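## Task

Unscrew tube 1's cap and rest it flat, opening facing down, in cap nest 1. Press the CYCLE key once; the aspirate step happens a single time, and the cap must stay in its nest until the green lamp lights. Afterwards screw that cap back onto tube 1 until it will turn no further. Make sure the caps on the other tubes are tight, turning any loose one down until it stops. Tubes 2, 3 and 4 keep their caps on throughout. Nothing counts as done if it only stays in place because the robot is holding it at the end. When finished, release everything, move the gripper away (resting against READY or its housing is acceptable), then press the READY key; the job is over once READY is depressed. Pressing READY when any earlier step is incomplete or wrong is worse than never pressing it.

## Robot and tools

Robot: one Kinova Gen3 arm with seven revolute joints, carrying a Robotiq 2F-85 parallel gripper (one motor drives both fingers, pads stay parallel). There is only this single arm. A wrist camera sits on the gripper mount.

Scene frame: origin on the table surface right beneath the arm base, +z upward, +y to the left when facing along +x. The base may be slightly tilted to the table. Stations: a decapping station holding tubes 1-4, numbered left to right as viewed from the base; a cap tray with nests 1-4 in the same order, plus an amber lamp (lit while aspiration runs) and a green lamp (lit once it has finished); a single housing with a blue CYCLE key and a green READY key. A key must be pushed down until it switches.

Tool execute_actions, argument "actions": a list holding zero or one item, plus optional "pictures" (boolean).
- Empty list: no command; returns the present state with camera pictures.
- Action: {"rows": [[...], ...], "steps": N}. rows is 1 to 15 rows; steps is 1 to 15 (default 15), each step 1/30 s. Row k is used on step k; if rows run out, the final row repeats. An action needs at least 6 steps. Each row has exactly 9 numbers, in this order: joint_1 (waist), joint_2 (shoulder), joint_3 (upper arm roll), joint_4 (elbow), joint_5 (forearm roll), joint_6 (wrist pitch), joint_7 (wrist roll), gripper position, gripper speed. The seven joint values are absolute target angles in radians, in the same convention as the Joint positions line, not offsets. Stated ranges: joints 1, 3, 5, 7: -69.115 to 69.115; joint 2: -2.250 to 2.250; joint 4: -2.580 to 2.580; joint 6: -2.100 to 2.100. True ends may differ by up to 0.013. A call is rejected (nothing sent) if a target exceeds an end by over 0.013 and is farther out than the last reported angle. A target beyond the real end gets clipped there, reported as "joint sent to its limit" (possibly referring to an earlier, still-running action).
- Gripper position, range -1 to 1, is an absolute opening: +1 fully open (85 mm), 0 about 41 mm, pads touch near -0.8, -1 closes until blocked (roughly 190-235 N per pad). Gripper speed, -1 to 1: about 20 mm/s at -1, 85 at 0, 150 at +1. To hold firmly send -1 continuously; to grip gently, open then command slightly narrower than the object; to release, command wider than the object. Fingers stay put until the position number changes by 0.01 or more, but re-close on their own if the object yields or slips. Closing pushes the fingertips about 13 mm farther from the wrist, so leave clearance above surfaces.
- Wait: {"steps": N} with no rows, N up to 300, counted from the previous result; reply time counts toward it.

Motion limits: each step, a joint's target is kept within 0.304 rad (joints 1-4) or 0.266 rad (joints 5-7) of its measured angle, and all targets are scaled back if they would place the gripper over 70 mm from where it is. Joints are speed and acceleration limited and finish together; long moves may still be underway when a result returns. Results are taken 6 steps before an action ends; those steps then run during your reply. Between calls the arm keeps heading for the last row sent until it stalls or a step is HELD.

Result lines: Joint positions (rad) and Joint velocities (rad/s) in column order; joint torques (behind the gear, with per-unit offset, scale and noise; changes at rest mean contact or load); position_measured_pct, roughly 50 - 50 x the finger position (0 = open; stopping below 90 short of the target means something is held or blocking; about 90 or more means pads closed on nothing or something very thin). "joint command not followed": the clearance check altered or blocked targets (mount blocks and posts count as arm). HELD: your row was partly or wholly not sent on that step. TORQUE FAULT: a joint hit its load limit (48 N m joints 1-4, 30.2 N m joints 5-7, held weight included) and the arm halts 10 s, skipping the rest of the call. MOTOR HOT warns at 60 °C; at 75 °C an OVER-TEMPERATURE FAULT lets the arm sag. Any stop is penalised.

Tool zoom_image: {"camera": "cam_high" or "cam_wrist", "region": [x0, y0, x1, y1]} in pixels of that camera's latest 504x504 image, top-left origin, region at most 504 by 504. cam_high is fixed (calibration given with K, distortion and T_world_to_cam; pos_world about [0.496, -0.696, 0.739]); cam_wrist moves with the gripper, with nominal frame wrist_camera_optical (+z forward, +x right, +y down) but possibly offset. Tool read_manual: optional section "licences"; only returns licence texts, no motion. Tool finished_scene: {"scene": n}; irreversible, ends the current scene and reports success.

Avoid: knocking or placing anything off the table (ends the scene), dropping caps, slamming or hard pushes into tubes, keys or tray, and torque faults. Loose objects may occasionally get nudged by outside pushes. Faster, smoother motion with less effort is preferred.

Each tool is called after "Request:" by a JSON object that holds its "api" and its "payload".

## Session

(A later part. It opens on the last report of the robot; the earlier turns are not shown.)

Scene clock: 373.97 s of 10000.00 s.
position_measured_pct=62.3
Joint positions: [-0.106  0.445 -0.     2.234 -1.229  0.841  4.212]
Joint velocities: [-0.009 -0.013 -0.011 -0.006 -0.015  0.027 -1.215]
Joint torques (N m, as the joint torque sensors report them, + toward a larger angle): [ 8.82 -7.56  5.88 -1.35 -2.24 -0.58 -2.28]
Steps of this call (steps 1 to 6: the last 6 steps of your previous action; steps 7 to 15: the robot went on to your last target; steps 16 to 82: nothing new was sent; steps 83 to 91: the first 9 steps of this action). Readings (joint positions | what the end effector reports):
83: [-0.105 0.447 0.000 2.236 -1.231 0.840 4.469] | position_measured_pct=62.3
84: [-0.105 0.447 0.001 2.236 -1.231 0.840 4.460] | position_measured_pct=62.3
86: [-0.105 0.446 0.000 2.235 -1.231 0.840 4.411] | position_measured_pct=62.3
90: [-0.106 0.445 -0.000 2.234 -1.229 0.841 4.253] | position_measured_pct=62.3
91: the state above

Request:
{"api": "execute_actions", "payload": {"actions": [{"rows": [[-0.1058,0.4468,0,2.2351,-1.2333,0.8410,4.12,-1,-0.8]], "steps": 6}]}}

Scene clock: 374.17 s of 10000.00 s.
position_measured_pct=62.3
Joint positions: [-0.106  0.444 -0.     2.234 -1.229  0.841  4.055]
Joint velocities: [-0.001 -0.001 -0.001 -0.001  0.001 -0.    -0.04 ]
Joint torques (N m, as the joint torque sensors report them, + toward a larger angle): [ 8.94 -7.62  5.48 -1.38 -2.21 -0.56 -2.49]
Kept back: the last 6 steps of this action.
Steps of this call (steps 1 to 6: the last 6 steps of your previous action). Readings (joint positions | what the end effector reports):
1: [-0.106 0.444 -0.001 2.234 -1.229 0.842 4.172] | position_measured_pct=62.3
2: [-0.106 0.444 -0.001 2.234 -1.229 0.842 4.131] | position_measured_pct=62.3
4: [-0.106 0.444 -0.000 2.234 -1.229 0.841 4.072] | position_measured_pct=62.3
6: the state above

Request:
{"api": "execute_actions", "payload": {"actions": [{"rows": [[-0.1058,0.4468,0,2.2351,-1.2333,0.8410,4.12,0.15,1],[-0.1058,0.4468,0,2.2351,-1.2333,0.8410,4.12,0.15,1],[-0.1058,0.4468,0,2.2351,-1.2333,0.8410,4.12,0.15,1],[-0.1058,0.4468,0,2.2351,-1.2333,0.8410,4.12,0.15,1],[-0.1087,0.4494,0,2.2359,-1.2385,0.8387,4.12,0.15,1],[-0.1117,0.4520,0,2.2367,-1.2436,0.8364,4.12,0.15,1],[-0.1146,0.4545,0,2.2375,-1.2488,0.8341,4.12,0.15,1],[-0.1176,0.4571,0,2.2383,-1.2539,0.8317,4.12,0.15,1],[-0.1205,0.4597,0,2.2391,-1.2591,0.8294,4.12,0.15,1]], "steps": 15}]}}

Scene clock: 376.17 s of 10000.00 s.
position_measured_pct=42.9
Joint positions: [-0.118  0.457  0.     2.238 -1.253  0.832  4.12 ]
Joint velocities: [-0.083  0.074 -0.001  0.025 -0.154 -0.069  0.   ]
Joint torques (N m, as the joint torque sensors report them, + toward a larger angle): [ 9.04 -9.78  5.11 -1.7  -0.31 -0.07 -0.37]
Steps of this call (steps 1 to 6: the last 6 steps of your previous action; steps 7 to 30: the robot went on to your last target; steps 31 to 51: nothing new was sent; steps 52 to 60: the first 9 steps of this action). Readings (joint positions | what the end effector reports):
52: [-0.104 0.445 0.000 2.237 -1.235 0.844 4.117] | position_measured_pct=62.3
53: [-0.105 0.446 -0.000 2.236 -1.235 0.843 4.118] | position_measured_pct=62.3
55: [-0.106 0.447 -0.000 2.236 -1.234 0.841 4.120] | position_measured_pct=54.4
59: [-0.115 0.455 0.000 2.237 -1.248 0.835 4.120] | position_measured_pct=43.3
60: the state above

Request:
{"api": "execute_actions", "payload": {"actions": [{"rows": [[-0.1205,0.4597,0,2.2391,-1.2591,0.8294,4.12,-1,-0.5]], "steps": 15}]}}

Scene clock: 376.70 s of 10000.00 s.
position_measured_pct=54.0
Joint positions: [-0.12   0.46  -0.     2.239 -1.259  0.829  4.12 ]
Joint velocities: [ 0.002  0.001  0.    -0.003  0.001  0.001 -0.001]
Joint torques (N m, as the joint torque sensors report them, + toward a larger angle): [ 8.69 -9.74  5.18 -1.44 -0.57 -0.37 -0.31]
Steps of this call (steps 1 to 6: the last 6 steps of your previous action; step 7: the robot went on to your last target; steps 8 to 16: the first 9 steps of this action). Readings (joint positions | what the end effector reports):
8: [-0.120 0.460 -0.000 2.239 -1.259 0.829 4.120] | position_measured_pct=42.5
9: [-0.120 0.460 -0.000 2.239 -1.259 0.829 4.120] | position_measured_pct=42.9
11: [-0.120 0.460 -0.000 2.239 -1.259 0.829 4.120] | position_measured_pct=45.2
15: [-0.120 0.460 -0.000 2.239 -1.259 0.829 4.120] | position_measured_pct=52.4
16: the state above

Request:
{"api": "execute_actions", "payload": {"actions": [{"rows": [[-0.1205,0.4597,0,2.2391,-1.2591,0.8294,4.12,-1,-0.5]], "steps": 10}]}}

Scene clock: 377.03 s of 10000.00 s.
position_measured_pct=61.1
Joint positions: [-0.12   0.458  0.001  2.24  -1.258  0.83   4.12 ]
Joint velocities: [-0.     0.    -0.    -0.     0.001 -0.001  0.001]
Joint torques (N m, as the joint torque sensors report them, + toward a larger angle): [ 7.92 -8.6   4.67 -2.33 -0.65 -0.95 -0.16]
Steps of this call (steps 1 to 6: the last 6 steps of your previous action; steps 7 to 10: the first 4 steps of this action). Readings (joint positions | what the end effector reports):
7: [-0.120 0.458 0.001 2.240 -1.258 0.831 4.120] | position_measured_pct=61.1
8: [-0.120 0.458 0.001 2.240 -1.258 0.831 4.120] | position_measured_pct=61.1
10: the state above

Request:
{"api": "execute_actions", "payload": {"actions": [{"rows": [[-0.1205,0.4597,0,2.2391,-1.2591,0.8294,4.115,-1,-0.5],[-0.1205,0.4597,0,2.2391,-1.2591,0.8294,4.11,-1,-0.5],[-0.1205,0.4597,0,2.2391,-1.2591,0.8294,4.105,-1,-0.5],[-0.1205,0.4597,0,2.2391,-1.2591,0.8294,4.10,-1,-0.5],[-0.1205,0.4597,0,2.2391,-1.2591,0.8294,4.095,-1,-0.5],[-0.1205,0.4597,0,2.2391,-1.2591,0.8294,4.09,-1,-0.5]], "steps": 15}]}}

Scene clock: 377.63 s of 10000.00 s.
position_measured_pct=61.1
Joint positions: [-0.12   0.457 -0.     2.239 -1.255  0.829  4.094]
Joint velocities: [-0.003 -0.002  0.    -0.002  0.002 -0.002 -0.003]
Joint torques (N m, as the joint torque sensors report them, + toward a larger angle): [ 8.35 -7.94  5.18 -1.36 -2.27 -0.06 -2.3 ]
Steps of this call (steps 1 to 6: the last 6 steps of your previous action; steps 7 to 9: the robot went on to your last target; steps 10 to 18: the first 9 steps of this action). Readings (joint positions | what the end effector reports):
10: [-0.120 0.458 0.001 2.240 -1.258 0.830 4.119] | position_measured_pct=61.1
11: [-0.120 0.458 0.001 2.240 -1.258 0.830 4.116] | position_measured_pct=61.1
13: [-0.120 0.458 0.000 2.240 -1.257 0.830 4.107] | position_measured_pct=61.1
17: [-0.120 0.457 -0.000 2.239 -1.255 0.829 4.094] | position_measured_pct=61.1
18: the state above

Request:
{"api": "execute_actions", "payload": {"actions": [{"rows": [[-0.1205,0.4597,0,2.2391,-1.2591,0.8294,4.09,0.25,1],[-0.1205,0.4597,0,2.2391,-1.2591,0.8294,4.09,0.25,1],[-0.1205,0.4597,0,2.2391,-1.2591,0.8294,4.09,0.25,1],[-0.1205,0.4597,0,2.2391,-1.2591,0.8294,4.09,0.25,1],[-0.1205,0.4597,0,2.2391,-1.2591,0.8294,4.60,0.25,1]], "steps": 15}], "pictures": true}}

Scene clock: 382.83 s of 10000.00 s.
position_measured_pct=38.5
Joint positions: [-0.121  0.46   0.     2.239 -1.259  0.829  4.19 ]
Joint velocities: [ 0.001  0.002  0.    -0.     0.     0.     1.194]
Joint torques (N m, as the joint torque sensors report them, + toward a larger angle): [ 8.76 -9.79  5.22 -1.57 -0.18 -0.33 -0.31]
Steps of this call (steps 1 to 6: the last 6 steps of your previous action; steps 7 to 15: the robot went on to your last target; steps 16 to 147: nothing new was sent; steps 148 to 156: the first 9 steps of this action). Readings (joint positions | what the end effector reports):
148: [-0.121 0.457 0.000 2.239 -1.255 0.829 4.094] | position_measured_pct=61.1
149: [-0.121 0.458 -0.001 2.239 -1.256 0.829 4.093] | position_measured_pct=60.7
151: [-0.121 0.459 -0.000 2.239 -1.259 0.829 4.090] | position_measured_pct=53.2
155: [-0.121 0.459 0.000 2.239 -1.259 0.829 4.151] | position_measured_pct=39.3
156: the state above

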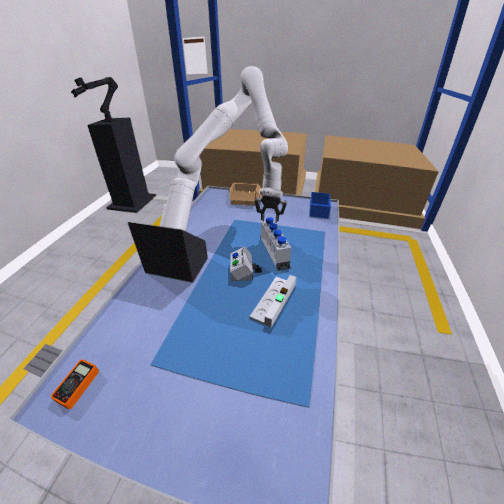

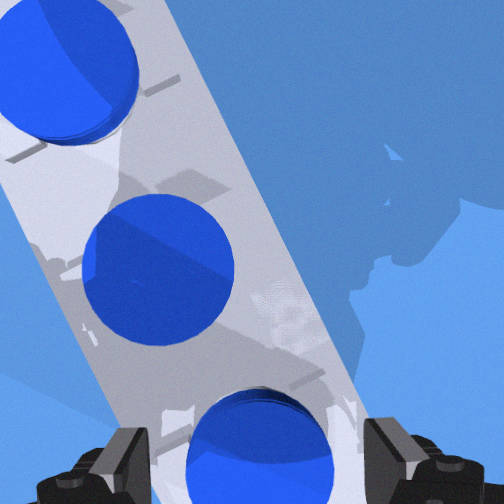

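Request:
{"api": "zoom_image", "payload": {"camera": "cam_wrist", "region": [0, 0, 504, 504]}}

Request:
{"api": "zoom_image", "payload": {"camera": "cam_high", "region": [230, 180, 330, 280]}}

Region (0, 0, 504, 504) of cam_wrist's 504x504 image, scaled by 1.000.

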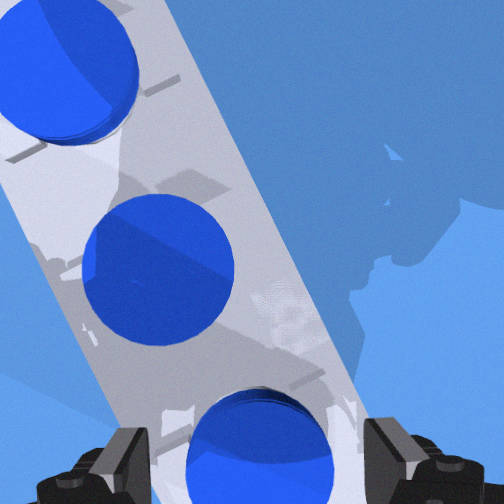

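Region (230, 180, 330, 280) of cam_high's 504x504 image, scaled by 5.040, with more detail than that image has.

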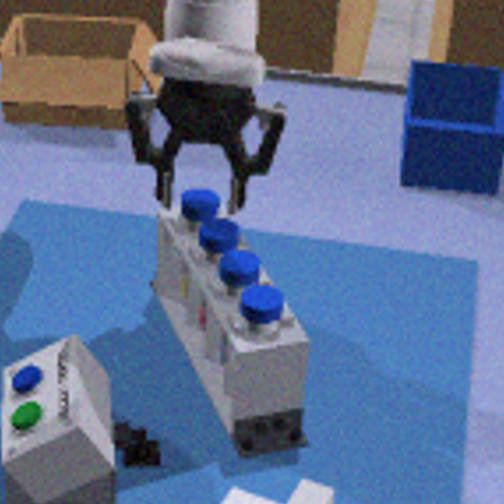

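Request:
{"api": "zoom_image", "payload": {"camera": "cam_wrist", "region": [170, 370, 350, 504]}}

Request:
{"api": "zoom_image", "payload": {"camera": "cam_wrist", "region": [0, 0, 250, 250]}}

Region (170, 370, 350, 504) of cam_wrist's 504x504 image, scaled by 2.800; it fills the top 375 rows of this view, and the rest is white.

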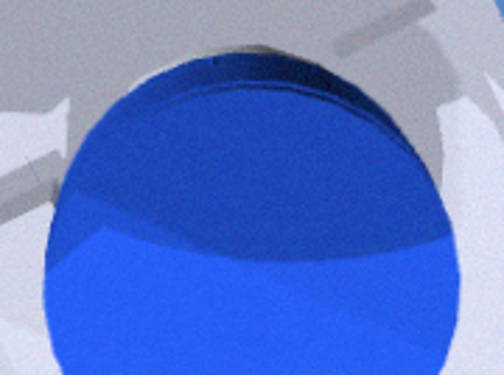

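Region (0, 0, 250, 250) of cam_wrist's 504x504 image, scaled by 2.016.

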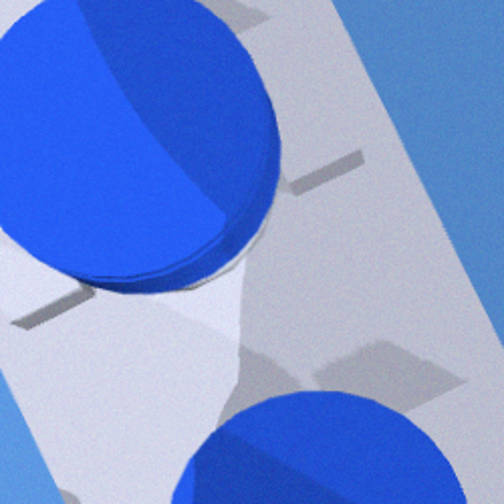

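Request:
{"api": "execute_actions", "payload": {"actions": [{"rows": [[-0.1081,0.4741,0,2.2321,-1.2555,0.8318,4.612,0.25,1],[-0.0957,0.4886,0,2.2250,-1.2518,0.8341,4.624,0.25,1],[-0.0833,0.5030,0,2.2180,-1.2482,0.8365,4.636,0.25,1],[-0.0709,0.5174,0,2.2109,-1.2445,0.8388,4.648,0.25,1],[-0.0584,0.5318,0,2.2039,-1.2409,0.8412,4.659,0.25,1],[-0.0460,0.5463,0,2.1968,-1.2372,0.8435,4.671,0.25,1],[-0.0336,0.5607,0,2.1898,-1.2336,0.8459,4.683,0.25,1],[-0.0212,0.5751,0,2.1827,-1.2299,0.8482,4.695,0.25,1]], "steps": 15}], "pictures": true}}

Scene clock: 387.87 s of 10000.00 s.
position_measured_pct=37.7
Joint positions: [-0.036  0.558  0.     2.191 -1.234  0.845  4.68 ]
Joint velocities: [ 0.277  0.333  0.02  -0.176  0.099  0.04   0.313]
Joint torques (N m, as the joint torque sensors report them, + toward a larger angle): [  8.88 -11.53   4.77  -1.25  -0.35  -0.21  -0.33]
Steps of this call (steps 1 to 6: the last 6 steps of your previous action; steps 7 to 30: the robot went on to your last target; steps 31 to 142: nothing new was sent; steps 143 to 151: the first 9 steps of this action). Readings (joint positions | what the end effector reports):
143: [-0.119 0.461 -0.000 2.239 -1.259 0.830 4.601] | position_measured_pct=37.7
144: [-0.113 0.468 -0.001 2.236 -1.258 0.831 4.605] | position_measured_pct=37.7
146: [-0.092 0.493 -0.001 2.225 -1.252 0.835 4.623] | position_measured_pct=37.7
150: [-0.047 0.546 -0.000 2.198 -1.238 0.843 4.669] | position_measured_pct=37.7
151: the state above

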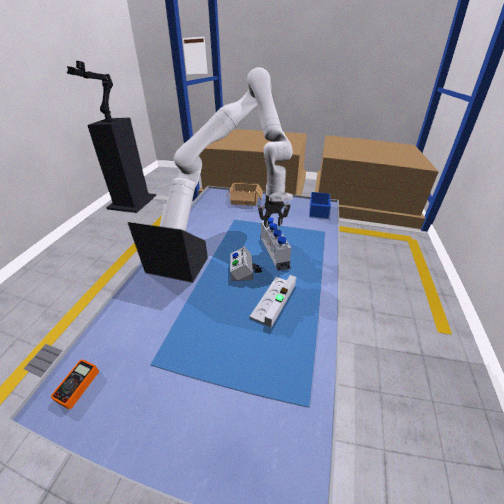

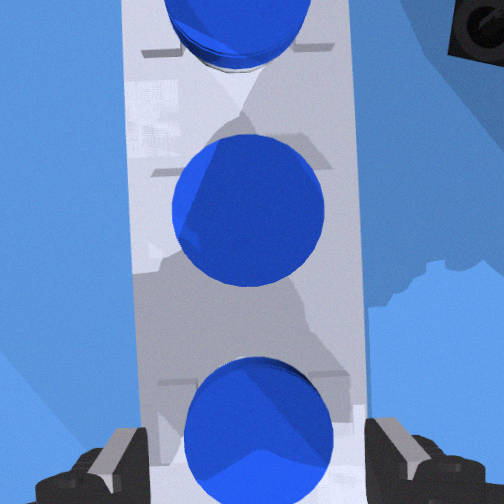

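Request:
{"api": "execute_actions", "payload": {"actions": [{"rows": [[-0.0212,0.5751,0,2.1827,-1.2299,0.8482,4.695,0.25,1]], "steps": 7}], "pictures": true}}

Scene clock: 389.93 s of 10000.00 s.
position_measured_pct=37.7
Joint positions: [-0.021  0.575 -0.     2.183 -1.23   0.848  4.695]
Joint velocities: [-0.    -0.001  0.    -0.     0.001  0.    -0.001]
Joint torques (N m, as the joint torque sensors report them, + toward a larger angle): [  9.84 -10.06   5.34  -1.71  -0.28  -0.25  -0.41]
Steps of this call (steps 1 to 6: the last 6 steps of your previous action; steps 7 to 30: the robot went on to your last target; steps 31 to 61: nothing new was sent; step 62: the first step of this action). Readings (joint positions | what the end effector reports):
62: the state above

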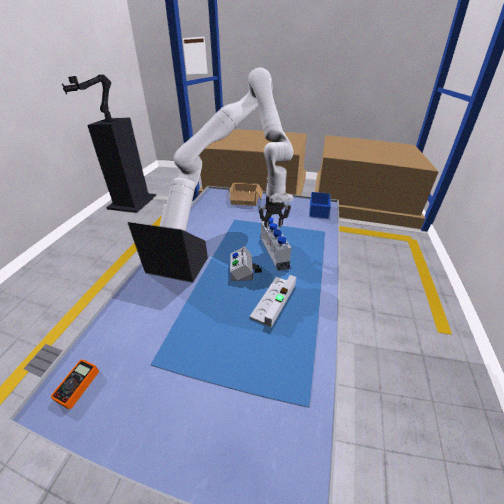

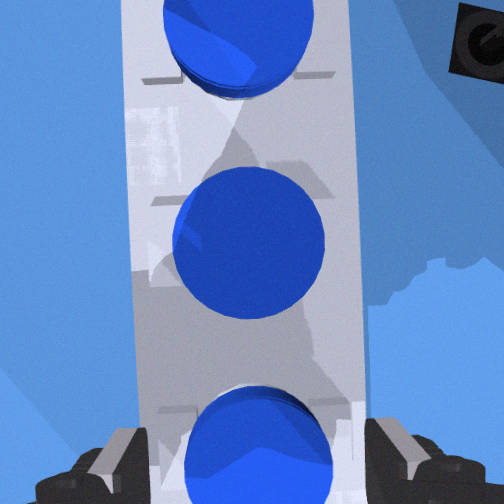

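Request:
{"api": "execute_actions", "payload": {"actions": [{"rows": [[-0.0212,0.5751,0,2.1827,-1.2299,0.8482,4.695,-1,-0.2]], "steps": 15}]}}

Scene clock: 390.70 s of 10000.00 s.
position_measured_pct=53.6
Joint positions: [-0.021  0.575 -0.     2.183 -1.23   0.848  4.695]
Joint velocities: [ 0.001  0.    -0.    -0.001 -0.001  0.    -0.001]
Joint torques (N m, as the joint torque sensors report them, + toward a larger angle): [  9.83 -10.24   5.39  -1.72  -0.29  -0.35  -0.4 ]
Steps of this call (steps 1 to 6: the last 6 steps of your previous action; steps 7 to 14: the robot went on to your last target; steps 15 to 23: the first 9 steps of this action). Readings (joint positions | what the end effector reports):
15: [-0.021 0.575 0.000 2.183 -1.230 0.848 4.695] | position_measured_pct=37.7
16: [-0.021 0.575 0.000 2.183 -1.230 0.848 4.695] | position_measured_pct=38.1
18: [-0.021 0.575 0.000 2.183 -1.230 0.848 4.695] | position_measured_pct=41.7
22: [-0.021 0.575 -0.000 2.183 -1.230 0.848 4.695] | position_measured_pct=51.2
23: the state above

Request:
{"api": "execute_actions", "payload": {"actions": [{"rows": [[-0.0212,0.5751,0,2.1827,-1.2299,0.8482,4.695,-1,-0.2],[-0.0212,0.5751,0,2.1827,-1.2299,0.8482,4.690,-1,-0.2],[-0.0212,0.5751,0,2.1827,-1.2299,0.8482,4.685,-1,-0.2],[-0.0212,0.5751,0,2.1827,-1.2299,0.8482,4.680,-1,-0.2],[-0.0212,0.5751,0,2.1827,-1.2299,0.8482,4.675,-1,-0.2],[-0.0212,0.5751,0,2.1827,-1.2299,0.8482,4.670,-1,-0.2],[-0.0212,0.5751,0,2.1827,-1.2299,0.8482,4.665,-1,-0.2]], "steps": 15}]}}

Scene clock: 391.43 s of 10000.00 s.
position_measured_pct=61.1
Joint positions: [-0.02   0.574  0.001  2.183 -1.229  0.849  4.666]
Joint velocities: [-0.001 -0.     0.    -0.001  0.     0.    -0.018]
Joint torques (N m, as the joint torque sensors report them, + toward a larger angle): [ 8.96 -9.11  5.05 -2.24 -0.59 -0.72 -0.42]
Steps of this call (steps 1 to 6: the last 6 steps of your previous action; steps 7 to 13: the robot went on to your last target; steps 14 to 22: the first 9 steps of this action). Readings (joint positions | what the end effector reports):
14: [-0.020 0.574 0.001 2.183 -1.229 0.849 4.695] | position_measured_pct=61.1
15: [-0.020 0.574 0.001 2.183 -1.229 0.849 4.694] | position_measured_pct=61.1
17: [-0.020 0.574 0.001 2.183 -1.229 0.849 4.686] | position_measured_pct=61.1
21: [-0.020 0.574 0.001 2.183 -1.229 0.849 4.667] | position_measured_pct=61.1
22: the state above

Request:
{"api": "execute_actions", "payload": {"actions": [{"rows": [[-0.0212,0.5751,0,2.1827,-1.2299,0.8482,4.635,-1,-0.2],[-0.0212,0.5751,0,2.1827,-1.2299,0.8482,4.605,-1,-0.2],[-0.0212,0.5751,0,2.1827,-1.2299,0.8482,4.575,-1,-0.2],[-0.0212,0.5751,0,2.1827,-1.2299,0.8482,4.545,-1,-0.2],[-0.0212,0.5751,0,2.1827,-1.2299,0.8482,4.515,-1,-0.2],[-0.0212,0.5751,0,2.1827,-1.2299,0.8482,4.485,-1,-0.2],[-0.0212,0.5751,0,2.1827,-1.2299,0.8482,4.465,-1,-0.2]], "steps": 15}]}}

Scene clock: 394.37 s of 10000.00 s.
position_measured_pct=61.1
Joint positions: [-0.02   0.574  0.001  2.183 -1.23   0.849  4.477]
Joint velocities: [ 0.     0.001 -0.    -0.003 -0.     0.    -0.44 ]
Joint torques (N m, as the joint torque sensors report them, + toward a larger angle): [ 9.03 -9.06  5.09 -1.83 -0.14 -0.71 -0.34]
Steps of this call (steps 1 to 6: the last 6 steps of your previous action; steps 7 to 15: the robot went on to your last target; steps 16 to 79: nothing new was sent; steps 80 to 88: the first 9 steps of this action). Readings (joint positions | what the end effector reports):
80: [-0.020 0.574 0.001 2.183 -1.229 0.849 4.664] | position_measured_pct=61.1
81: [-0.020 0.574 0.001 2.183 -1.229 0.849 4.654] | position_measured_pct=61.1
83: [-0.020 0.574 0.001 2.183 -1.229 0.849 4.609] | position_measured_pct=61.1
87: [-0.020 0.574 0.001 2.183 -1.229 0.849 4.497] | position_measured_pct=61.1
88: the state above

Request:
{"api": "execute_actions", "payload": {"actions": [{"rows": [[-0.0212,0.5751,0,2.1827,-1.2299,0.8482,4.435,-1,-0.2],[-0.0212,0.5751,0,2.1827,-1.2299,0.8482,4.405,-1,-0.2],[-0.0212,0.5751,0,2.1827,-1.2299,0.8482,4.375,-1,-0.2],[-0.0212,0.5751,0,2.1827,-1.2299,0.8482,4.345,-1,-0.2],[-0.0212,0.5751,0,2.1827,-1.2299,0.8482,4.315,-1,-0.2],[-0.0212,0.5751,0,2.1827,-1.2299,0.8482,4.285,-1,-0.2],[-0.0212,0.5751,0,2.1827,-1.2299,0.8482,4.265,-1,-0.2]], "steps": 15}]}}

Scene clock: 396.33 s of 10000.00 s.
position_measured_pct=61.1
Joint positions: [-0.022  0.571 -0.002  2.181 -1.227  0.85   4.282]
Joint velocities: [-0.005 -0.007 -0.006 -0.003 -0.006  0.006 -0.445]
Joint torques (N m, as the joint torque sensors report them, + toward a larger angle): [10.85 -5.81  6.94  0.12 -1.61 -1.41 -2.75]
Steps of this call (steps 1 to 6: the last 6 steps of your previous action; steps 7 to 30: the robot went on to your last target; steps 31 to 50: nothing new was sent; steps 51 to 59: the first 9 steps of this action). Readings (joint positions | what the end effector reports):
51: [-0.021 0.573 0.000 2.183 -1.229 0.849 4.465] | position_measured_pct=61.1
52: [-0.021 0.573 0.000 2.182 -1.228 0.849 4.456] | position_measured_pct=61.1
54: [-0.021 0.573 -0.000 2.182 -1.227 0.848 4.413] | position_measured_pct=61.1
58: [-0.022 0.571 -0.001 2.181 -1.226 0.850 4.302] | position_measured_pct=61.1
59: the state above

Request:
{"api": "execute_actions", "payload": {"actions": [{"rows": [[-0.0212,0.5751,0,2.1827,-1.2299,0.8482,4.265,0.25,1]], "steps": 12}]}}

Scene clock: 397.00 s of 10000.00 s.
position_measured_pct=43.7
Joint positions: [-0.022  0.574 -0.     2.182 -1.23   0.848  4.265]
Joint velocities: [ 0.006  0.01   0.006  0.006 -0.    -0.001 -0.001]
Joint torques (N m, as the joint torque sensors report them, + toward a larger angle): [  9.86 -10.66   5.54  -1.63  -0.22  -0.3   -0.42]
Steps of this call (steps 1 to 6: the last 6 steps of your previous action; steps 7 to 14: the robot went on to your last target; steps 15 to 20: the first 6 steps of this action). Readings (joint positions | what the end effector reports):
15: [-0.023 0.570 -0.002 2.181 -1.226 0.850 4.270] | position_measured_pct=61.1
16: [-0.023 0.571 -0.002 2.181 -1.228 0.849 4.269] | position_measured_pct=60.7
18: [-0.022 0.573 -0.001 2.182 -1.230 0.848 4.266] | position_measured_pct=52.8
20: the state above

Request:
{"api": "execute_actions", "payload": {"actions": [{"rows": [[-0.0212,0.5751,0,2.1827,-1.2299,0.8482,4.265,-1,-0.2]], "steps": 15}]}}

Request:
{"api": "execute_actions", "payload": {"actions": [{"rows": [[-0.0212,0.5751,0,2.1827,-1.2299,0.8482,4.265,-1,-0.2],[-0.0212,0.5751,0,2.1827,-1.2299,0.8482,4.260,-1,-0.2],[-0.0212,0.5751,0,2.1827,-1.2299,0.8482,4.255,-1,-0.2],[-0.0212,0.5751,0,2.1827,-1.2299,0.8482,4.250,-1,-0.2],[-0.0212,0.5751,0,2.1827,-1.2299,0.8482,4.245,-1,-0.2],[-0.0212,0.5751,0,2.1827,-1.2299,0.8482,4.240,-1,-0.2]], "steps": 15}]}}

Scene clock: 397.83 s of 10000.00 s.
position_measured_pct=53.6
Joint positions: [-0.021  0.575  0.     2.183 -1.23   0.848  4.265]
Joint velocities: [ 0.003 -0.004  0.003 -0.009 -0.025 -0.011 -0.   ]
Joint torques (N m, as the joint torque sensors report them, + toward a larger angle): [  9.98 -10.11   5.09  -1.68   0.    -0.26  -0.37]
Steps of this call (steps 1 to 6: the last 6 steps of your previous action; steps 7 to 15: the robot went on to your last target; step 16: nothing new was sent; steps 17 to 25: the first 9 steps of this action). Readings (joint positions | what the end effector reports):
17: [-0.021 0.575 0.000 2.183 -1.230 0.848 4.265] | position_measured_pct=37.7
18: [-0.021 0.575 0.000 2.183 -1.230 0.848 4.265] | position_measured_pct=38.1
20: [-0.021 0.575 0.000 2.183 -1.230 0.848 4.265] | position_measured_pct=41.7
24: [-0.021 0.575 -0.000 2.183 -1.230 0.848 4.265] | position_measured_pct=51.2
25: the state above

Scene clock: 398.33 s of 10000.00 s.
position_measured_pct=61.1
Joint positions: [-0.021  0.573  0.     2.182 -1.227  0.848  4.243]
Joint velocities: [-0.002 -0.001  0.    -0.001  0.002 -0.002 -0.003]
Joint torques (N m, as the joint torque sensors report them, + toward a larger angle): [ 9.46 -8.19  5.21 -0.89 -1.22 -0.1  -1.89]
Steps of this call (steps 1 to 6: the last 6 steps of your previous action; steps 7 to 15: the first 9 steps of this action). Readings (joint positions | what the end effector reports):
7: [-0.020 0.574 0.001 2.183 -1.230 0.849 4.265] | position_measured_pct=61.1
8: [-0.020 0.574 0.001 2.183 -1.230 0.849 4.264] | position_measured_pct=61.1
10: [-0.020 0.574 0.001 2.182 -1.229 0.849 4.256] | position_measured_pct=61.1
14: [-0.021 0.573 0.000 2.182 -1.227 0.848 4.243] | position_measured_pct=61.1
15: the state above

Request:
{"api": "execute_actions", "payload": {"actions": [{"rows": [[-0.0212,0.5751,0,2.1827,-1.2299,0.8482,4.24,0.25,1],[-0.0212,0.5751,0,2.1827,-1.2299,0.8482,4.24,0.25,1],[-0.0212,0.5751,0,2.1827,-1.2299,0.8482,4.24,0.25,1],[-0.0212,0.5751,0,2.1827,-1.2299,0.8482,4.70,0.25,1]], "steps": 15}]}}

Request:
{"api": "execute_actions", "payload": {"actions": [{"rows": [[-0.0212,0.5751,0,2.1827,-1.2299,0.8482,4.70,0.25,1],[-0.0212,0.5751,0,2.1827,-1.2299,0.8482,4.70,0.25,1],[-0.0105,0.5890,0,2.1730,-1.2245,0.8503,4.706,0.25,1],[0.0003,0.6030,0,2.1634,-1.2191,0.8524,4.713,0.25,1],[0.0110,0.6169,0,2.1537,-1.2137,0.8545,4.719,0.25,1],[0.0217,0.6308,0,2.1441,-1.2083,0.8566,4.725,0.25,1],[0.0324,0.6447,0,2.1344,-1.2030,0.8586,4.732,0.25,1],[0.0432,0.6587,0,2.1248,-1.1976,0.8607,4.738,0.25,1],[0.0539,0.6726,0,2.1151,-1.1922,0.8628,4.745,0.25,1],[0.0646,0.6865,0,2.1055,-1.1868,0.8649,4.751,0.25,1]], "steps": 15}]}}

Scene clock: 399.53 s of 10000.00 s.
position_measured_pct=38.5
Joint positions: [-0.021  0.575  0.     2.183 -1.23   0.848  4.38 ]
Joint velocities: [ 0.     0.001 -0.     0.    -0.001 -0.001  1.214]
Joint torques (N m, as the joint torque sensors report them, + toward a larger angle): [ 9.77 -9.84  5.48 -1.9  -0.24 -0.3  -0.64]
Steps of this call (steps 1 to 6: the last 6 steps of your previous action; steps 7 to 15: the robot went on to your last target; steps 16 to 27: nothing new was sent; steps 28 to 36: the first 9 steps of this action). Readings (joint positions | what the end effector reports):
28: [-0.021 0.573 0.000 2.182 -1.227 0.848 4.243] | position_measured_pct=61.1
29: [-0.021 0.574 -0.000 2.182 -1.228 0.847 4.243] | position_measured_pct=60.7
31: [-0.022 0.574 -0.000 2.182 -1.230 0.848 4.242] | position_measured_pct=53.2
35: [-0.021 0.575 0.000 2.183 -1.230 0.848 4.340] | position_measured_pct=39.3
36: the state above

Scene clock: 400.03 s of 10000.00 s.
position_measured_pct=37.7
Joint positions: [ 0.033  0.645 -0.     2.136 -1.204  0.858  4.731]
Joint velocities: [ 0.302  0.392  0.002 -0.283  0.159  0.061  0.19 ]
Joint torques (N m, as the joint torque sensors report them, + toward a larger angle): [ 10.59 -10.48   6.04  -1.74  -0.18  -0.1   -0.24]
Steps of this call (steps 1 to 6: the last 6 steps of your previous action; steps 7 to 15: the first 9 steps of this action). Readings (joint positions | what the end effector reports):
7: [-0.021 0.575 -0.000 2.183 -1.230 0.848 4.658] | position_measured_pct=37.7
8: [-0.021 0.575 -0.000 2.183 -1.230 0.848 4.682] | position_measured_pct=37.7
10: [-0.015 0.582 -0.001 2.179 -1.228 0.850 4.703] | position_measured_pct=37.7
14: [0.023 0.632 -0.000 2.145 -1.209 0.856 4.725] | position_measured_pct=37.7
15: the state above

Request:
{"api": "execute_actions", "payload": {"actions": [{"rows": [[0.0646,0.6865,0,2.1055,-1.1868,0.8649,4.751,0.25,1],[0.0646,0.6865,0,2.1055,-1.1868,0.8649,4.751,-1,-0.2]], "steps": 15}], "pictures": true}}

Scene clock: 400.67 s of 10000.00 s.
position_measured_pct=51.2
Joint positions: [ 0.065  0.686  0.     2.106 -1.187  0.865  4.751]
Joint velocities: [ 0.001  0.001 -0.    -0.001  0.001 -0.    -0.   ]
Joint torques (N m, as the joint torque sensors report them, + toward a larger angle): [ 10.96 -10.81   5.68  -2.11  -0.33  -0.29  -0.34]
Steps of this call (steps 1 to 6: the last 6 steps of your previous action; steps 7 to 10: the robot went on to your last target; steps 11 to 19: the first 9 steps of this action). Readings (joint positions | what the end effector reports):
11: [0.064 0.686 0.000 2.106 -1.187 0.865 4.751] | position_measured_pct=37.7
12: [0.064 0.686 0.000 2.106 -1.187 0.865 4.751] | position_measured_pct=37.7
14: [0.064 0.686 0.000 2.106 -1.187 0.865 4.751] | position_measured_pct=39.7
18: [0.065 0.686 0.000 2.106 -1.187 0.865 4.751] | position_measured_pct=48.8
19: the state above

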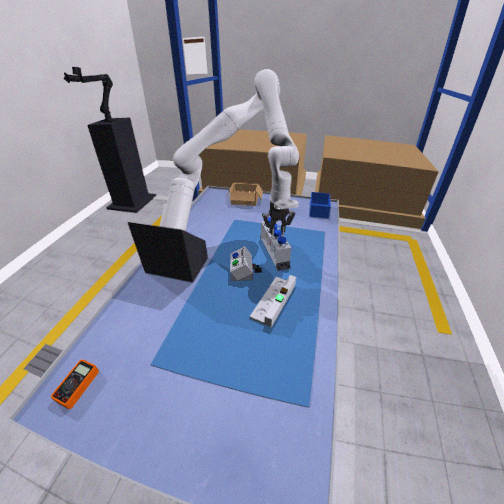

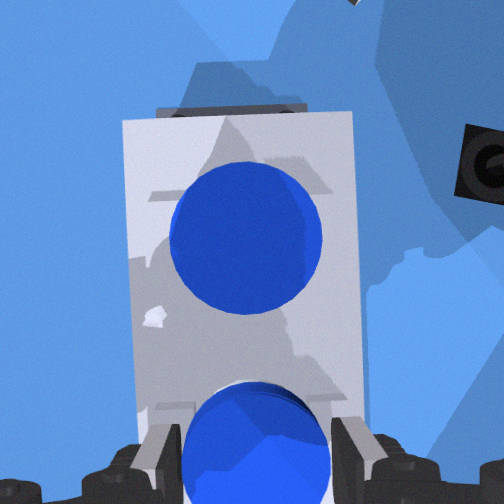

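Request:
{"api": "execute_actions", "payload": {"actions": [{"rows": [[0.0646,0.6865,0,2.1055,-1.1868,0.8649,4.751,-1,-0.2],[0.0646,0.6865,0,2.1055,-1.1868,0.8649,4.746,-1,-0.2],[0.0646,0.6865,0,2.1055,-1.1868,0.8649,4.741,-1,-0.2],[0.0646,0.6865,0,2.1055,-1.1868,0.8649,4.736,-1,-0.2],[0.0646,0.6865,0,2.1055,-1.1868,0.8649,4.731,-1,-0.2],[0.0646,0.6865,0,2.1055,-1.1868,0.8649,4.726,-1,-0.2],[0.0646,0.6865,0,2.1055,-1.1868,0.8649,4.721,-1,-0.2]], "steps": 15}]}}

Scene clock: 401.23 s of 10000.00 s.
position_measured_pct=61.1
Joint positions: [ 0.065  0.685  0.     2.105 -1.187  0.866  4.721]
Joint velocities: [-0.001  0.     0.    -0.001 -0.    -0.    -0.018]
Joint torques (N m, as the joint torque sensors report them, + toward a larger angle): [10.08 -9.53  5.45 -2.03 -0.18 -0.71 -0.56]
Steps of this call (steps 1 to 6: the last 6 steps of your previous action; steps 7 to 8: the robot went on to your last target; steps 9 to 17: the first 9 steps of this action). Readings (joint positions | what the end effector reports):
9: [0.066 0.685 0.000 2.105 -1.187 0.866 4.751] | position_measured_pct=61.1
10: [0.066 0.685 0.000 2.105 -1.187 0.866 4.750] | position_measured_pct=61.1
12: [0.065 0.685 0.000 2.105 -1.187 0.866 4.742] | position_measured_pct=61.1
16: [0.065 0.685 0.000 2.105 -1.187 0.866 4.723] | position_measured_pct=61.1
17: the state above

Request:
{"api": "execute_actions", "payload": {"actions": [{"rows": [[0.0646,0.6865,0,2.1055,-1.1868,0.8649,4.69,-1,-0.2],[0.0646,0.6865,0,2.1055,-1.1868,0.8649,4.66,-1,-0.2],[0.0646,0.6865,0,2.1055,-1.1868,0.8649,4.63,-1,-0.2],[0.0646,0.6865,0,2.1055,-1.1868,0.8649,4.60,-1,-0.2],[0.0646,0.6865,0,2.1055,-1.1868,0.8649,4.57,-1,-0.2],[0.0646,0.6865,0,2.1055,-1.1868,0.8649,4.54,-1,-0.2]], "steps": 15}]}}

Scene clock: 401.97 s of 10000.00 s.
position_measured_pct=61.1
Joint positions: [ 0.065  0.685  0.     2.105 -1.187  0.866  4.544]
Joint velocities: [-0.    -0.001 -0.    -0.003 -0.    -0.    -0.219]
Joint torques (N m, as the joint torque sensors report them, + toward a larger angle): [10.21 -9.6   5.56 -1.61  0.06 -0.67 -0.24]
Steps of this call (steps 1 to 6: the last 6 steps of your previous action; steps 7 to 13: the robot went on to your last target; steps 14 to 22: the first 9 steps of this action). Readings (joint positions | what the end effector reports):
14: [0.065 0.685 0.000 2.105 -1.187 0.866 4.720] | position_measured_pct=61.1
15: [0.065 0.685 0.000 2.105 -1.187 0.866 4.710] | position_measured_pct=61.1
17: [0.065 0.685 0.000 2.105 -1.187 0.866 4.665] | position_measured_pct=61.1
21: [0.065 0.685 0.000 2.105 -1.187 0.866 4.557] | position_measured_pct=61.1
22: the state above

Request:
{"api": "execute_actions", "payload": {"actions": [{"rows": [[0.0646,0.6865,0,2.1055,-1.1868,0.8649,4.52,-1,-0.2],[0.0646,0.6865,0,2.1055,-1.1868,0.8649,4.50,-1,-0.2],[0.0646,0.6865,0,2.1055,-1.1868,0.8649,4.48,-1,-0.2],[0.0646,0.6865,0,2.1055,-1.1868,0.8649,4.46,-1,-0.2]], "steps": 13}]}}

Scene clock: 402.40 s of 10000.00 s.
position_measured_pct=61.1
Joint positions: [ 0.064  0.684 -0.001  2.103 -1.183  0.864  4.466]
Joint velocities: [-0.007 -0.007 -0.002 -0.006  0.014 -0.005 -0.034]
Joint torques (N m, as the joint torque sensors report them, + toward a larger angle): [11.9  -8.34  6.57  0.21 -2.03  0.08 -3.12]
Steps of this call (steps 1 to 6: the last 6 steps of your previous action; steps 7 to 13: the first 7 steps of this action). Readings (joint positions | what the end effector reports):
7: [0.065 0.685 0.000 2.105 -1.187 0.866 4.539] | position_measured_pct=61.1
8: [0.065 0.685 0.000 2.105 -1.187 0.866 4.530] | position_measured_pct=61.1
10: [0.065 0.685 -0.000 2.104 -1.186 0.865 4.497] | position_measured_pct=61.1
13: the state above

Request:
{"api": "execute_actions", "payload": {"actions": [{"rows": [[0.0646,0.6865,0,2.1055,-1.1868,0.8649,4.46,0.25,1],[0.0646,0.6865,0,2.1055,-1.1868,0.8649,4.46,0.25,1],[0.0646,0.6865,0,2.1055,-1.1868,0.8649,4.46,0.25,1],[0.0646,0.6865,0,2.1055,-1.1868,0.8649,4.76,0.25,1]], "steps": 15}]}}

Request:
{"api": "execute_actions", "payload": {"actions": [{"rows": [[0.0738,0.6998,0,2.0935,-1.1802,0.8672,4.762,0.25,1],[0.0830,0.7132,0,2.0816,-1.1736,0.8695,4.764,0.25,1],[0.0922,0.7265,0,2.0696,-1.1670,0.8718,4.767,0.25,1],[0.1015,0.7398,0,2.0577,-1.1605,0.8742,4.769,0.25,1],[0.1107,0.7531,0,2.0457,-1.1539,0.8765,4.771,0.25,1],[0.1199,0.7665,0,2.0337,-1.1473,0.8788,4.773,0.25,1],[0.1291,0.7798,0,2.0218,-1.1407,0.8811,4.775,0.25,1],[0.1383,0.7931,0,2.0098,-1.1341,0.8834,4.7775,0.25,1]], "steps": 15}], "pictures": true}}

Scene clock: 403.47 s of 10000.00 s.
position_measured_pct=38.5
Joint positions: [ 0.064  0.686  0.     2.105 -1.187  0.865  4.6  ]
Joint velocities: [ 0.001  0.003 -0.001  0.001 -0.     0.     1.214]
Joint torques (N m, as the joint torque sensors report them, + toward a larger angle): [ 10.81 -10.71   5.68  -2.18  -0.37  -0.26  -0.32]
Steps of this call (steps 1 to 6: the last 6 steps of your previous action; steps 7 to 15: the robot went on to your last target; steps 16 to 23: nothing new was sent; steps 24 to 32: the first 9 steps of this action). Readings (joint positions | what the end effector reports):
24: [0.064 0.683 -0.001 2.103 -1.183 0.864 4.466] | position_measured_pct=61.1
25: [0.063 0.684 -0.001 2.103 -1.184 0.864 4.464] | position_measured_pct=60.7
27: [0.064 0.685 -0.001 2.104 -1.187 0.865 4.462] | position_measured_pct=52.8
31: [0.064 0.686 0.000 2.105 -1.187 0.865 4.560] | position_measured_pct=39.3
32: the state above

Scene clock: 403.97 s of 10000.00 s.
position_measured_pct=37.7
Joint positions: [ 0.128  0.779  0.     2.023 -1.142  0.881  4.775]
Joint velocities: [ 0.206  0.303  0.019 -0.297  0.172  0.039  0.058]
Joint torques (N m, as the joint torque sensors report them, + toward a larger angle): [ 11.   -12.66   5.57  -1.94  -0.42  -0.1   -0.23]
Steps of this call (steps 1 to 6: the last 6 steps of your previous action; steps 7 to 15: the first 9 steps of this action). Readings (joint positions | what the end effector reports):
7: [0.066 0.688 -0.000 2.105 -1.186 0.865 4.760] | position_measured_pct=37.7
8: [0.071 0.695 -0.001 2.100 -1.184 0.867 4.761] | position_measured_pct=37.7
10: [0.086 0.718 -0.001 2.080 -1.173 0.870 4.764] | position_measured_pct=37.7
14: [0.120 0.767 -0.000 2.035 -1.148 0.879 4.773] | position_measured_pct=37.7
15: the state above

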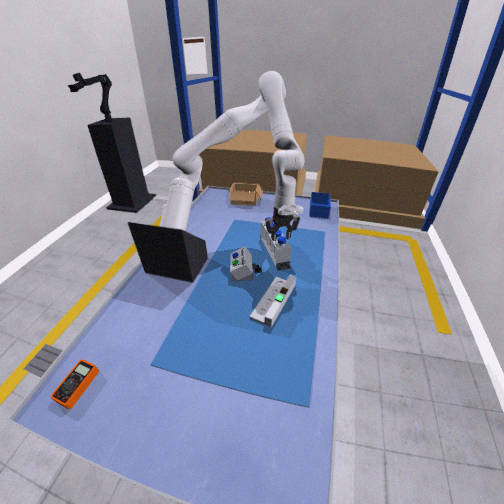

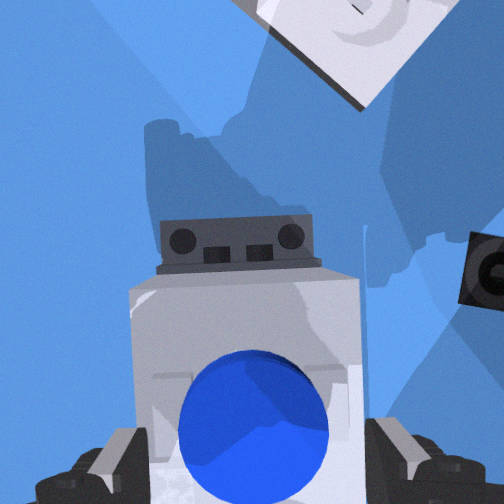

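Request:
{"api": "execute_actions", "payload": {"actions": [{"rows": [[0.1372,0.7930,0,2.0071,-1.1329,0.8842,4.776,0.25,1],[0.1372,0.7930,0,2.0071,-1.1329,0.8842,4.776,0.25,1],[0.1372,0.7930,0,2.0071,-1.1329,0.8842,4.776,-1,-0.2]], "steps": 15}], "pictures": true}}

Scene clock: 405.10 s of 10000.00 s.
position_measured_pct=48.8
Joint positions: [ 0.137  0.793 -0.     2.007 -1.133  0.884  4.776]
Joint velocities: [-0.001  0.001 -0.001 -0.001 -0.     0.001 -0.   ]
Joint torques (N m, as the joint torque sensors report them, + toward a larger angle): [ 11.75 -11.58   6.01  -2.54  -0.25  -0.33  -0.26]
Steps of this call (steps 1 to 6: the last 6 steps of your previous action; steps 7 to 25: the robot went on to your last target; steps 26 to 34: the first 9 steps of this action). Readings (joint positions | what the end effector reports):
26: [0.138 0.793 0.000 2.009 -1.134 0.884 4.777] | position_measured_pct=37.7
27: [0.137 0.793 0.000 2.008 -1.133 0.884 4.776] | position_measured_pct=37.7
29: [0.137 0.793 -0.000 2.007 -1.133 0.884 4.776] | position_measured_pct=38.1
33: [0.137 0.793 0.000 2.007 -1.133 0.884 4.776] | position_measured_pct=46.4
34: the state above

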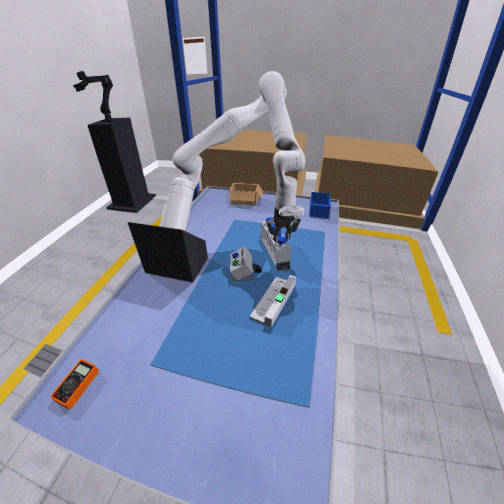

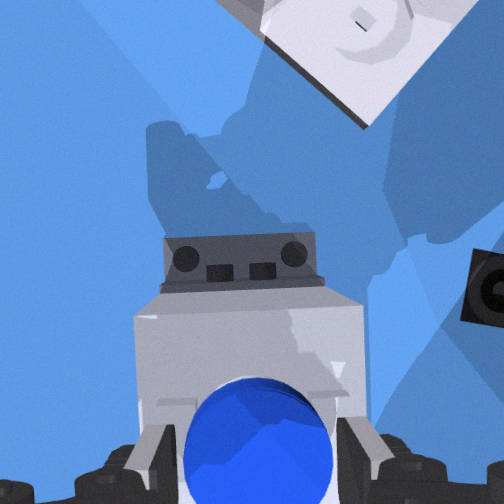

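Request:
{"api": "zoom_image", "payload": {"camera": "cam_wrist", "region": [130, 350, 390, 504]}}

Region (130, 350, 390, 504) of cam_wrist's 504x504 image, scaled by 1.938; it fills the top 299 rows of this view, and the rest is white.

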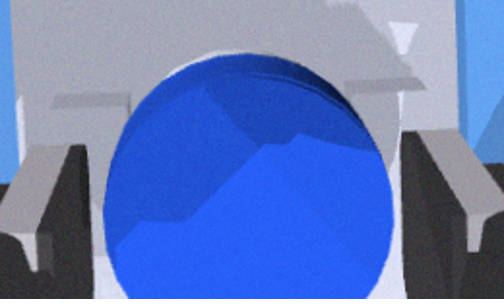

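Request:
{"api": "execute_actions", "payload": {"actions": [{"rows": [[0.1372,0.7930,0,2.0071,-1.1329,0.8842,4.776,0.1,1],[0.1372,0.7930,0,2.0071,-1.1329,0.8842,4.776,0.1,1],[0.1372,0.7930,0,2.0071,-1.1329,0.8842,4.776,0.1,1],[0.1384,0.7949,0,2.0052,-1.1318,0.8846,4.777,0.1,1],[0.1397,0.7968,0,2.0032,-1.1308,0.8849,4.777,0.1,1],[0.1409,0.7987,0,2.0013,-1.1297,0.8853,4.778,0.1,1],[0.1409,0.7987,0,2.0013,-1.1297,0.8853,4.778,0.1,1],[0.1409,0.7987,0,2.0013,-1.1297,0.8853,4.778,0.1,1],[0.1409,0.7987,0,2.0013,-1.1297,0.8853,4.778,0.1,1],[0.1409,0.7987,0,2.0013,-1.1297,0.8853,4.778,-1,-0.2]], "steps": 15}], "pictures": true}}

Scene clock: 406.57 s of 10000.00 s.
position_measured_pct=45.2
Joint positions: [ 0.141  0.798  0.     2.001 -1.13   0.885  4.778]
Joint velocities: [ 0.002  0.001 -0.004 -0.     0.     0.003  0.001]
Joint torques (N m, as the joint torque sensors report them, + toward a larger angle): [ 11.73 -11.63   6.43  -2.71  -0.2   -0.33  -0.34]
Steps of this call (steps 1 to 6: the last 6 steps of your previous action; steps 7 to 15: the robot went on to your last target; steps 16 to 35: nothing new was sent; steps 36 to 44: the first 9 steps of this action). Readings (joint positions | what the end effector reports):
36: [0.138 0.792 0.001 2.008 -1.133 0.885 4.776] | position_measured_pct=61.1
37: [0.138 0.793 -0.000 2.007 -1.133 0.884 4.776] | position_measured_pct=60.7
39: [0.138 0.794 -0.000 2.007 -1.133 0.884 4.776] | position_measured_pct=52.8
43: [0.141 0.798 0.000 2.002 -1.130 0.885 4.778] | position_measured_pct=45.6
44: the state above

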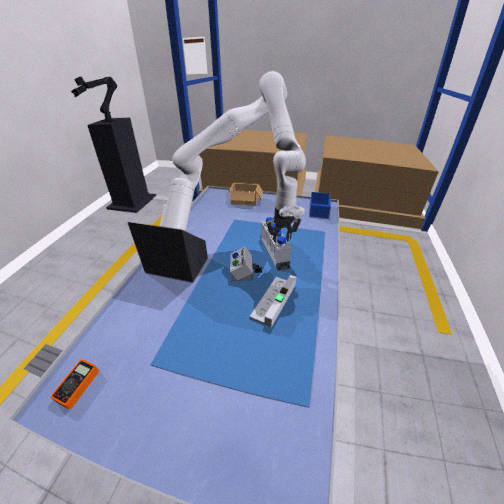

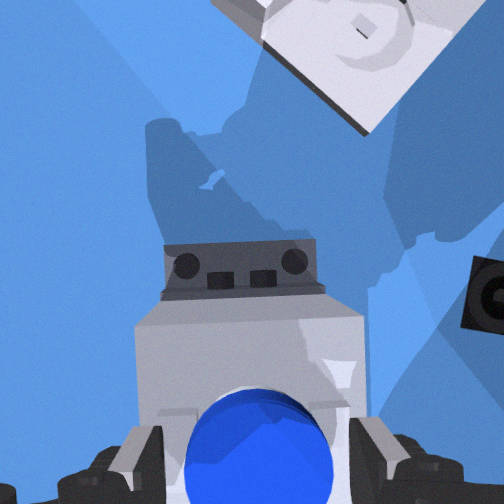

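Request:
{"api": "execute_actions", "payload": {"actions": [{"rows": [[0.1409,0.7987,0,2.0013,-1.1297,0.8853,4.778,-1,-0.2],[0.1409,0.7987,0,2.0013,-1.1297,0.8853,4.76,-1,-0.2],[0.1409,0.7987,0,2.0013,-1.1297,0.8853,4.73,-1,-0.2],[0.1409,0.7987,0,2.0013,-1.1297,0.8853,4.70,-1,-0.2],[0.1409,0.7987,0,2.0013,-1.1297,0.8853,4.67,-1,-0.2],[0.1409,0.7987,0,2.0013,-1.1297,0.8853,4.64,-1,-0.2],[0.1409,0.7987,0,2.0013,-1.1297,0.8853,4.62,-1,-0.2]], "steps": 15}]}}

Scene clock: 407.13 s of 10000.00 s.
position_measured_pct=61.1
Joint positions: [ 0.142  0.797  0.     2.002 -1.129  0.886  4.631]
Joint velocities: [ 0.     0.    -0.    -0.001 -0.001  0.    -0.407]
Joint torques (N m, as the joint torque sensors report them, + toward a larger angle): [ 11.16 -10.77   5.66  -2.88  -0.3   -0.71  -0.2 ]
Steps of this call (steps 1 to 6: the last 6 steps of your previous action; steps 7 to 8: the robot went on to your last target; steps 9 to 17: the first 9 steps of this action). Readings (joint positions | what the end effector reports):
9: [0.142 0.798 0.001 2.002 -1.129 0.886 4.778] | position_measured_pct=59.1
10: [0.142 0.798 0.001 2.002 -1.129 0.886 4.776] | position_measured_pct=60.3
12: [0.142 0.797 0.001 2.002 -1.129 0.886 4.749] | position_measured_pct=61.1
16: [0.142 0.797 0.000 2.002 -1.129 0.886 4.649] | position_measured_pct=61.1
17: the state above

Request:
{"api": "execute_actions", "payload": {"actions": [{"rows": [[0.1409,0.7987,0,2.0013,-1.1297,0.8853,4.60,-1,-0.2],[0.1409,0.7987,0,2.0013,-1.1297,0.8853,4.58,-1,-0.2],[0.1409,0.7987,0,2.0013,-1.1297,0.8853,4.56,-1,-0.2],[0.1409,0.7987,0,2.0013,-1.1297,0.8853,4.545,-1,-0.2]], "steps": 12}]}}

Scene clock: 407.60 s of 10000.00 s.
position_measured_pct=61.1
Joint positions: [ 0.142  0.797  0.     2.002 -1.129  0.886  4.549]
Joint velocities: [-0.003 -0.004 -0.002 -0.004  0.012 -0.003 -0.161]
Joint torques (N m, as the joint torque sensors report them, + toward a larger angle): [ 11.46 -10.58   5.74  -2.41  -0.62  -0.52  -0.74]
Steps of this call (steps 1 to 6: the last 6 steps of your previous action; steps 7 to 8: the robot went on to your last target; steps 9 to 14: the first 6 steps of this action). Readings (joint positions | what the end effector reports):
9: [0.142 0.797 0.000 2.002 -1.129 0.886 4.619] | position_measured_pct=61.1
10: [0.142 0.797 0.000 2.002 -1.129 0.886 4.610] | position_measured_pct=61.1
12: [0.142 0.797 0.000 2.002 -1.129 0.886 4.576] | position_measured_pct=61.1
14: the state above

Request:
{"api": "execute_actions", "payload": {"actions": [{"rows": [[0.1409,0.7987,0,2.0013,-1.1297,0.8853,4.535,-1,-0.2],[0.1409,0.7987,0,2.0013,-1.1297,0.8853,4.525,-1,-0.2],[0.1409,0.7987,0,2.0013,-1.1297,0.8853,4.52,-1,-0.2]], "steps": 12}]}}

Scene clock: 408.10 s of 10000.00 s.
position_measured_pct=61.1
Joint positions: [ 0.141  0.797  0.     2.001 -1.127  0.885  4.523]
Joint velocities: [-0.002 -0.001  0.     0.001  0.004 -0.001 -0.002]
Joint torques (N m, as the joint torque sensors report them, + toward a larger angle): [ 11.9  -10.31   6.02  -2.01  -1.64  -0.34  -1.91]
Steps of this call (steps 1 to 6: the last 6 steps of your previous action; steps 7 to 9: the robot went on to your last target; steps 10 to 15: the first 6 steps of this action). Readings (joint positions | what the end effector reports):
10: [0.142 0.797 0.000 2.001 -1.129 0.886 4.545] | position_measured_pct=61.1
11: [0.141 0.797 0.000 2.001 -1.128 0.886 4.539] | position_measured_pct=61.1
13: [0.141 0.797 0.000 2.001 -1.127 0.886 4.525] | position_measured_pct=61.1
15: the state above

Request:
{"api": "execute_actions", "payload": {"actions": [{"rows": [[0.1409,0.7987,0,2.0013,-1.1297,0.8853,4.52,0.25,1],[0.1409,0.7987,0,2.0013,-1.1297,0.8853,4.52,0.25,1],[0.1409,0.7987,0,2.0013,-1.1297,0.8853,4.52,0.25,1],[0.1490,0.7913,0,1.9984,-1.1164,0.8929,4.55,0.25,1],[0.1570,0.7840,0,1.9954,-1.1030,0.9004,4.58,0.25,1],[0.1651,0.7766,0,1.9925,-1.0897,0.9080,4.61,0.25,1],[0.1732,0.7693,0,1.9896,-1.0764,0.9155,4.64,0.25,1],[0.1812,0.7619,0,1.9866,-1.0630,0.9231,4.67,0.25,1],[0.1893,0.7545,0,1.9837,-1.0497,0.9306,4.70,0.25,1],[0.1973,0.7472,0,1.9807,-1.0363,0.9382,4.73,0.25,1],[0.2054,0.7398,0,1.9778,-1.0230,0.9457,4.76,0.25,1]], "steps": 15}]}}

Scene clock: 417.77 s of 10000.00 s.
position_measured_pct=38.5
Joint positions: [ 0.173  0.769 -0.     1.99  -1.079  0.914  4.633]
Joint velocities: [ 0.223 -0.201  0.003 -0.084  0.385  0.217  0.867]
Joint torques (N m, as the joint torque sensors report them, + toward a larger angle): [ 11.65 -11.5    6.06  -2.94  -0.13  -0.35  -0.27]
Steps of this call (steps 1 to 6: the last 6 steps of your previous action; steps 7 to 15: the robot went on to your last target; steps 16 to 281: nothing new was sent; steps 282 to 290: the first 9 steps of this action). Readings (joint positions | what the end effector reports):
282: [0.141 0.797 0.000 2.001 -1.127 0.885 4.523] | position_measured_pct=61.1
283: [0.140 0.797 -0.000 2.001 -1.128 0.885 4.523] | position_measured_pct=60.7
285: [0.141 0.797 -0.001 2.001 -1.129 0.886 4.522] | position_measured_pct=52.8
289: [0.166 0.776 -0.000 1.993 -1.092 0.907 4.604] | position_measured_pct=39.3
290: the state above


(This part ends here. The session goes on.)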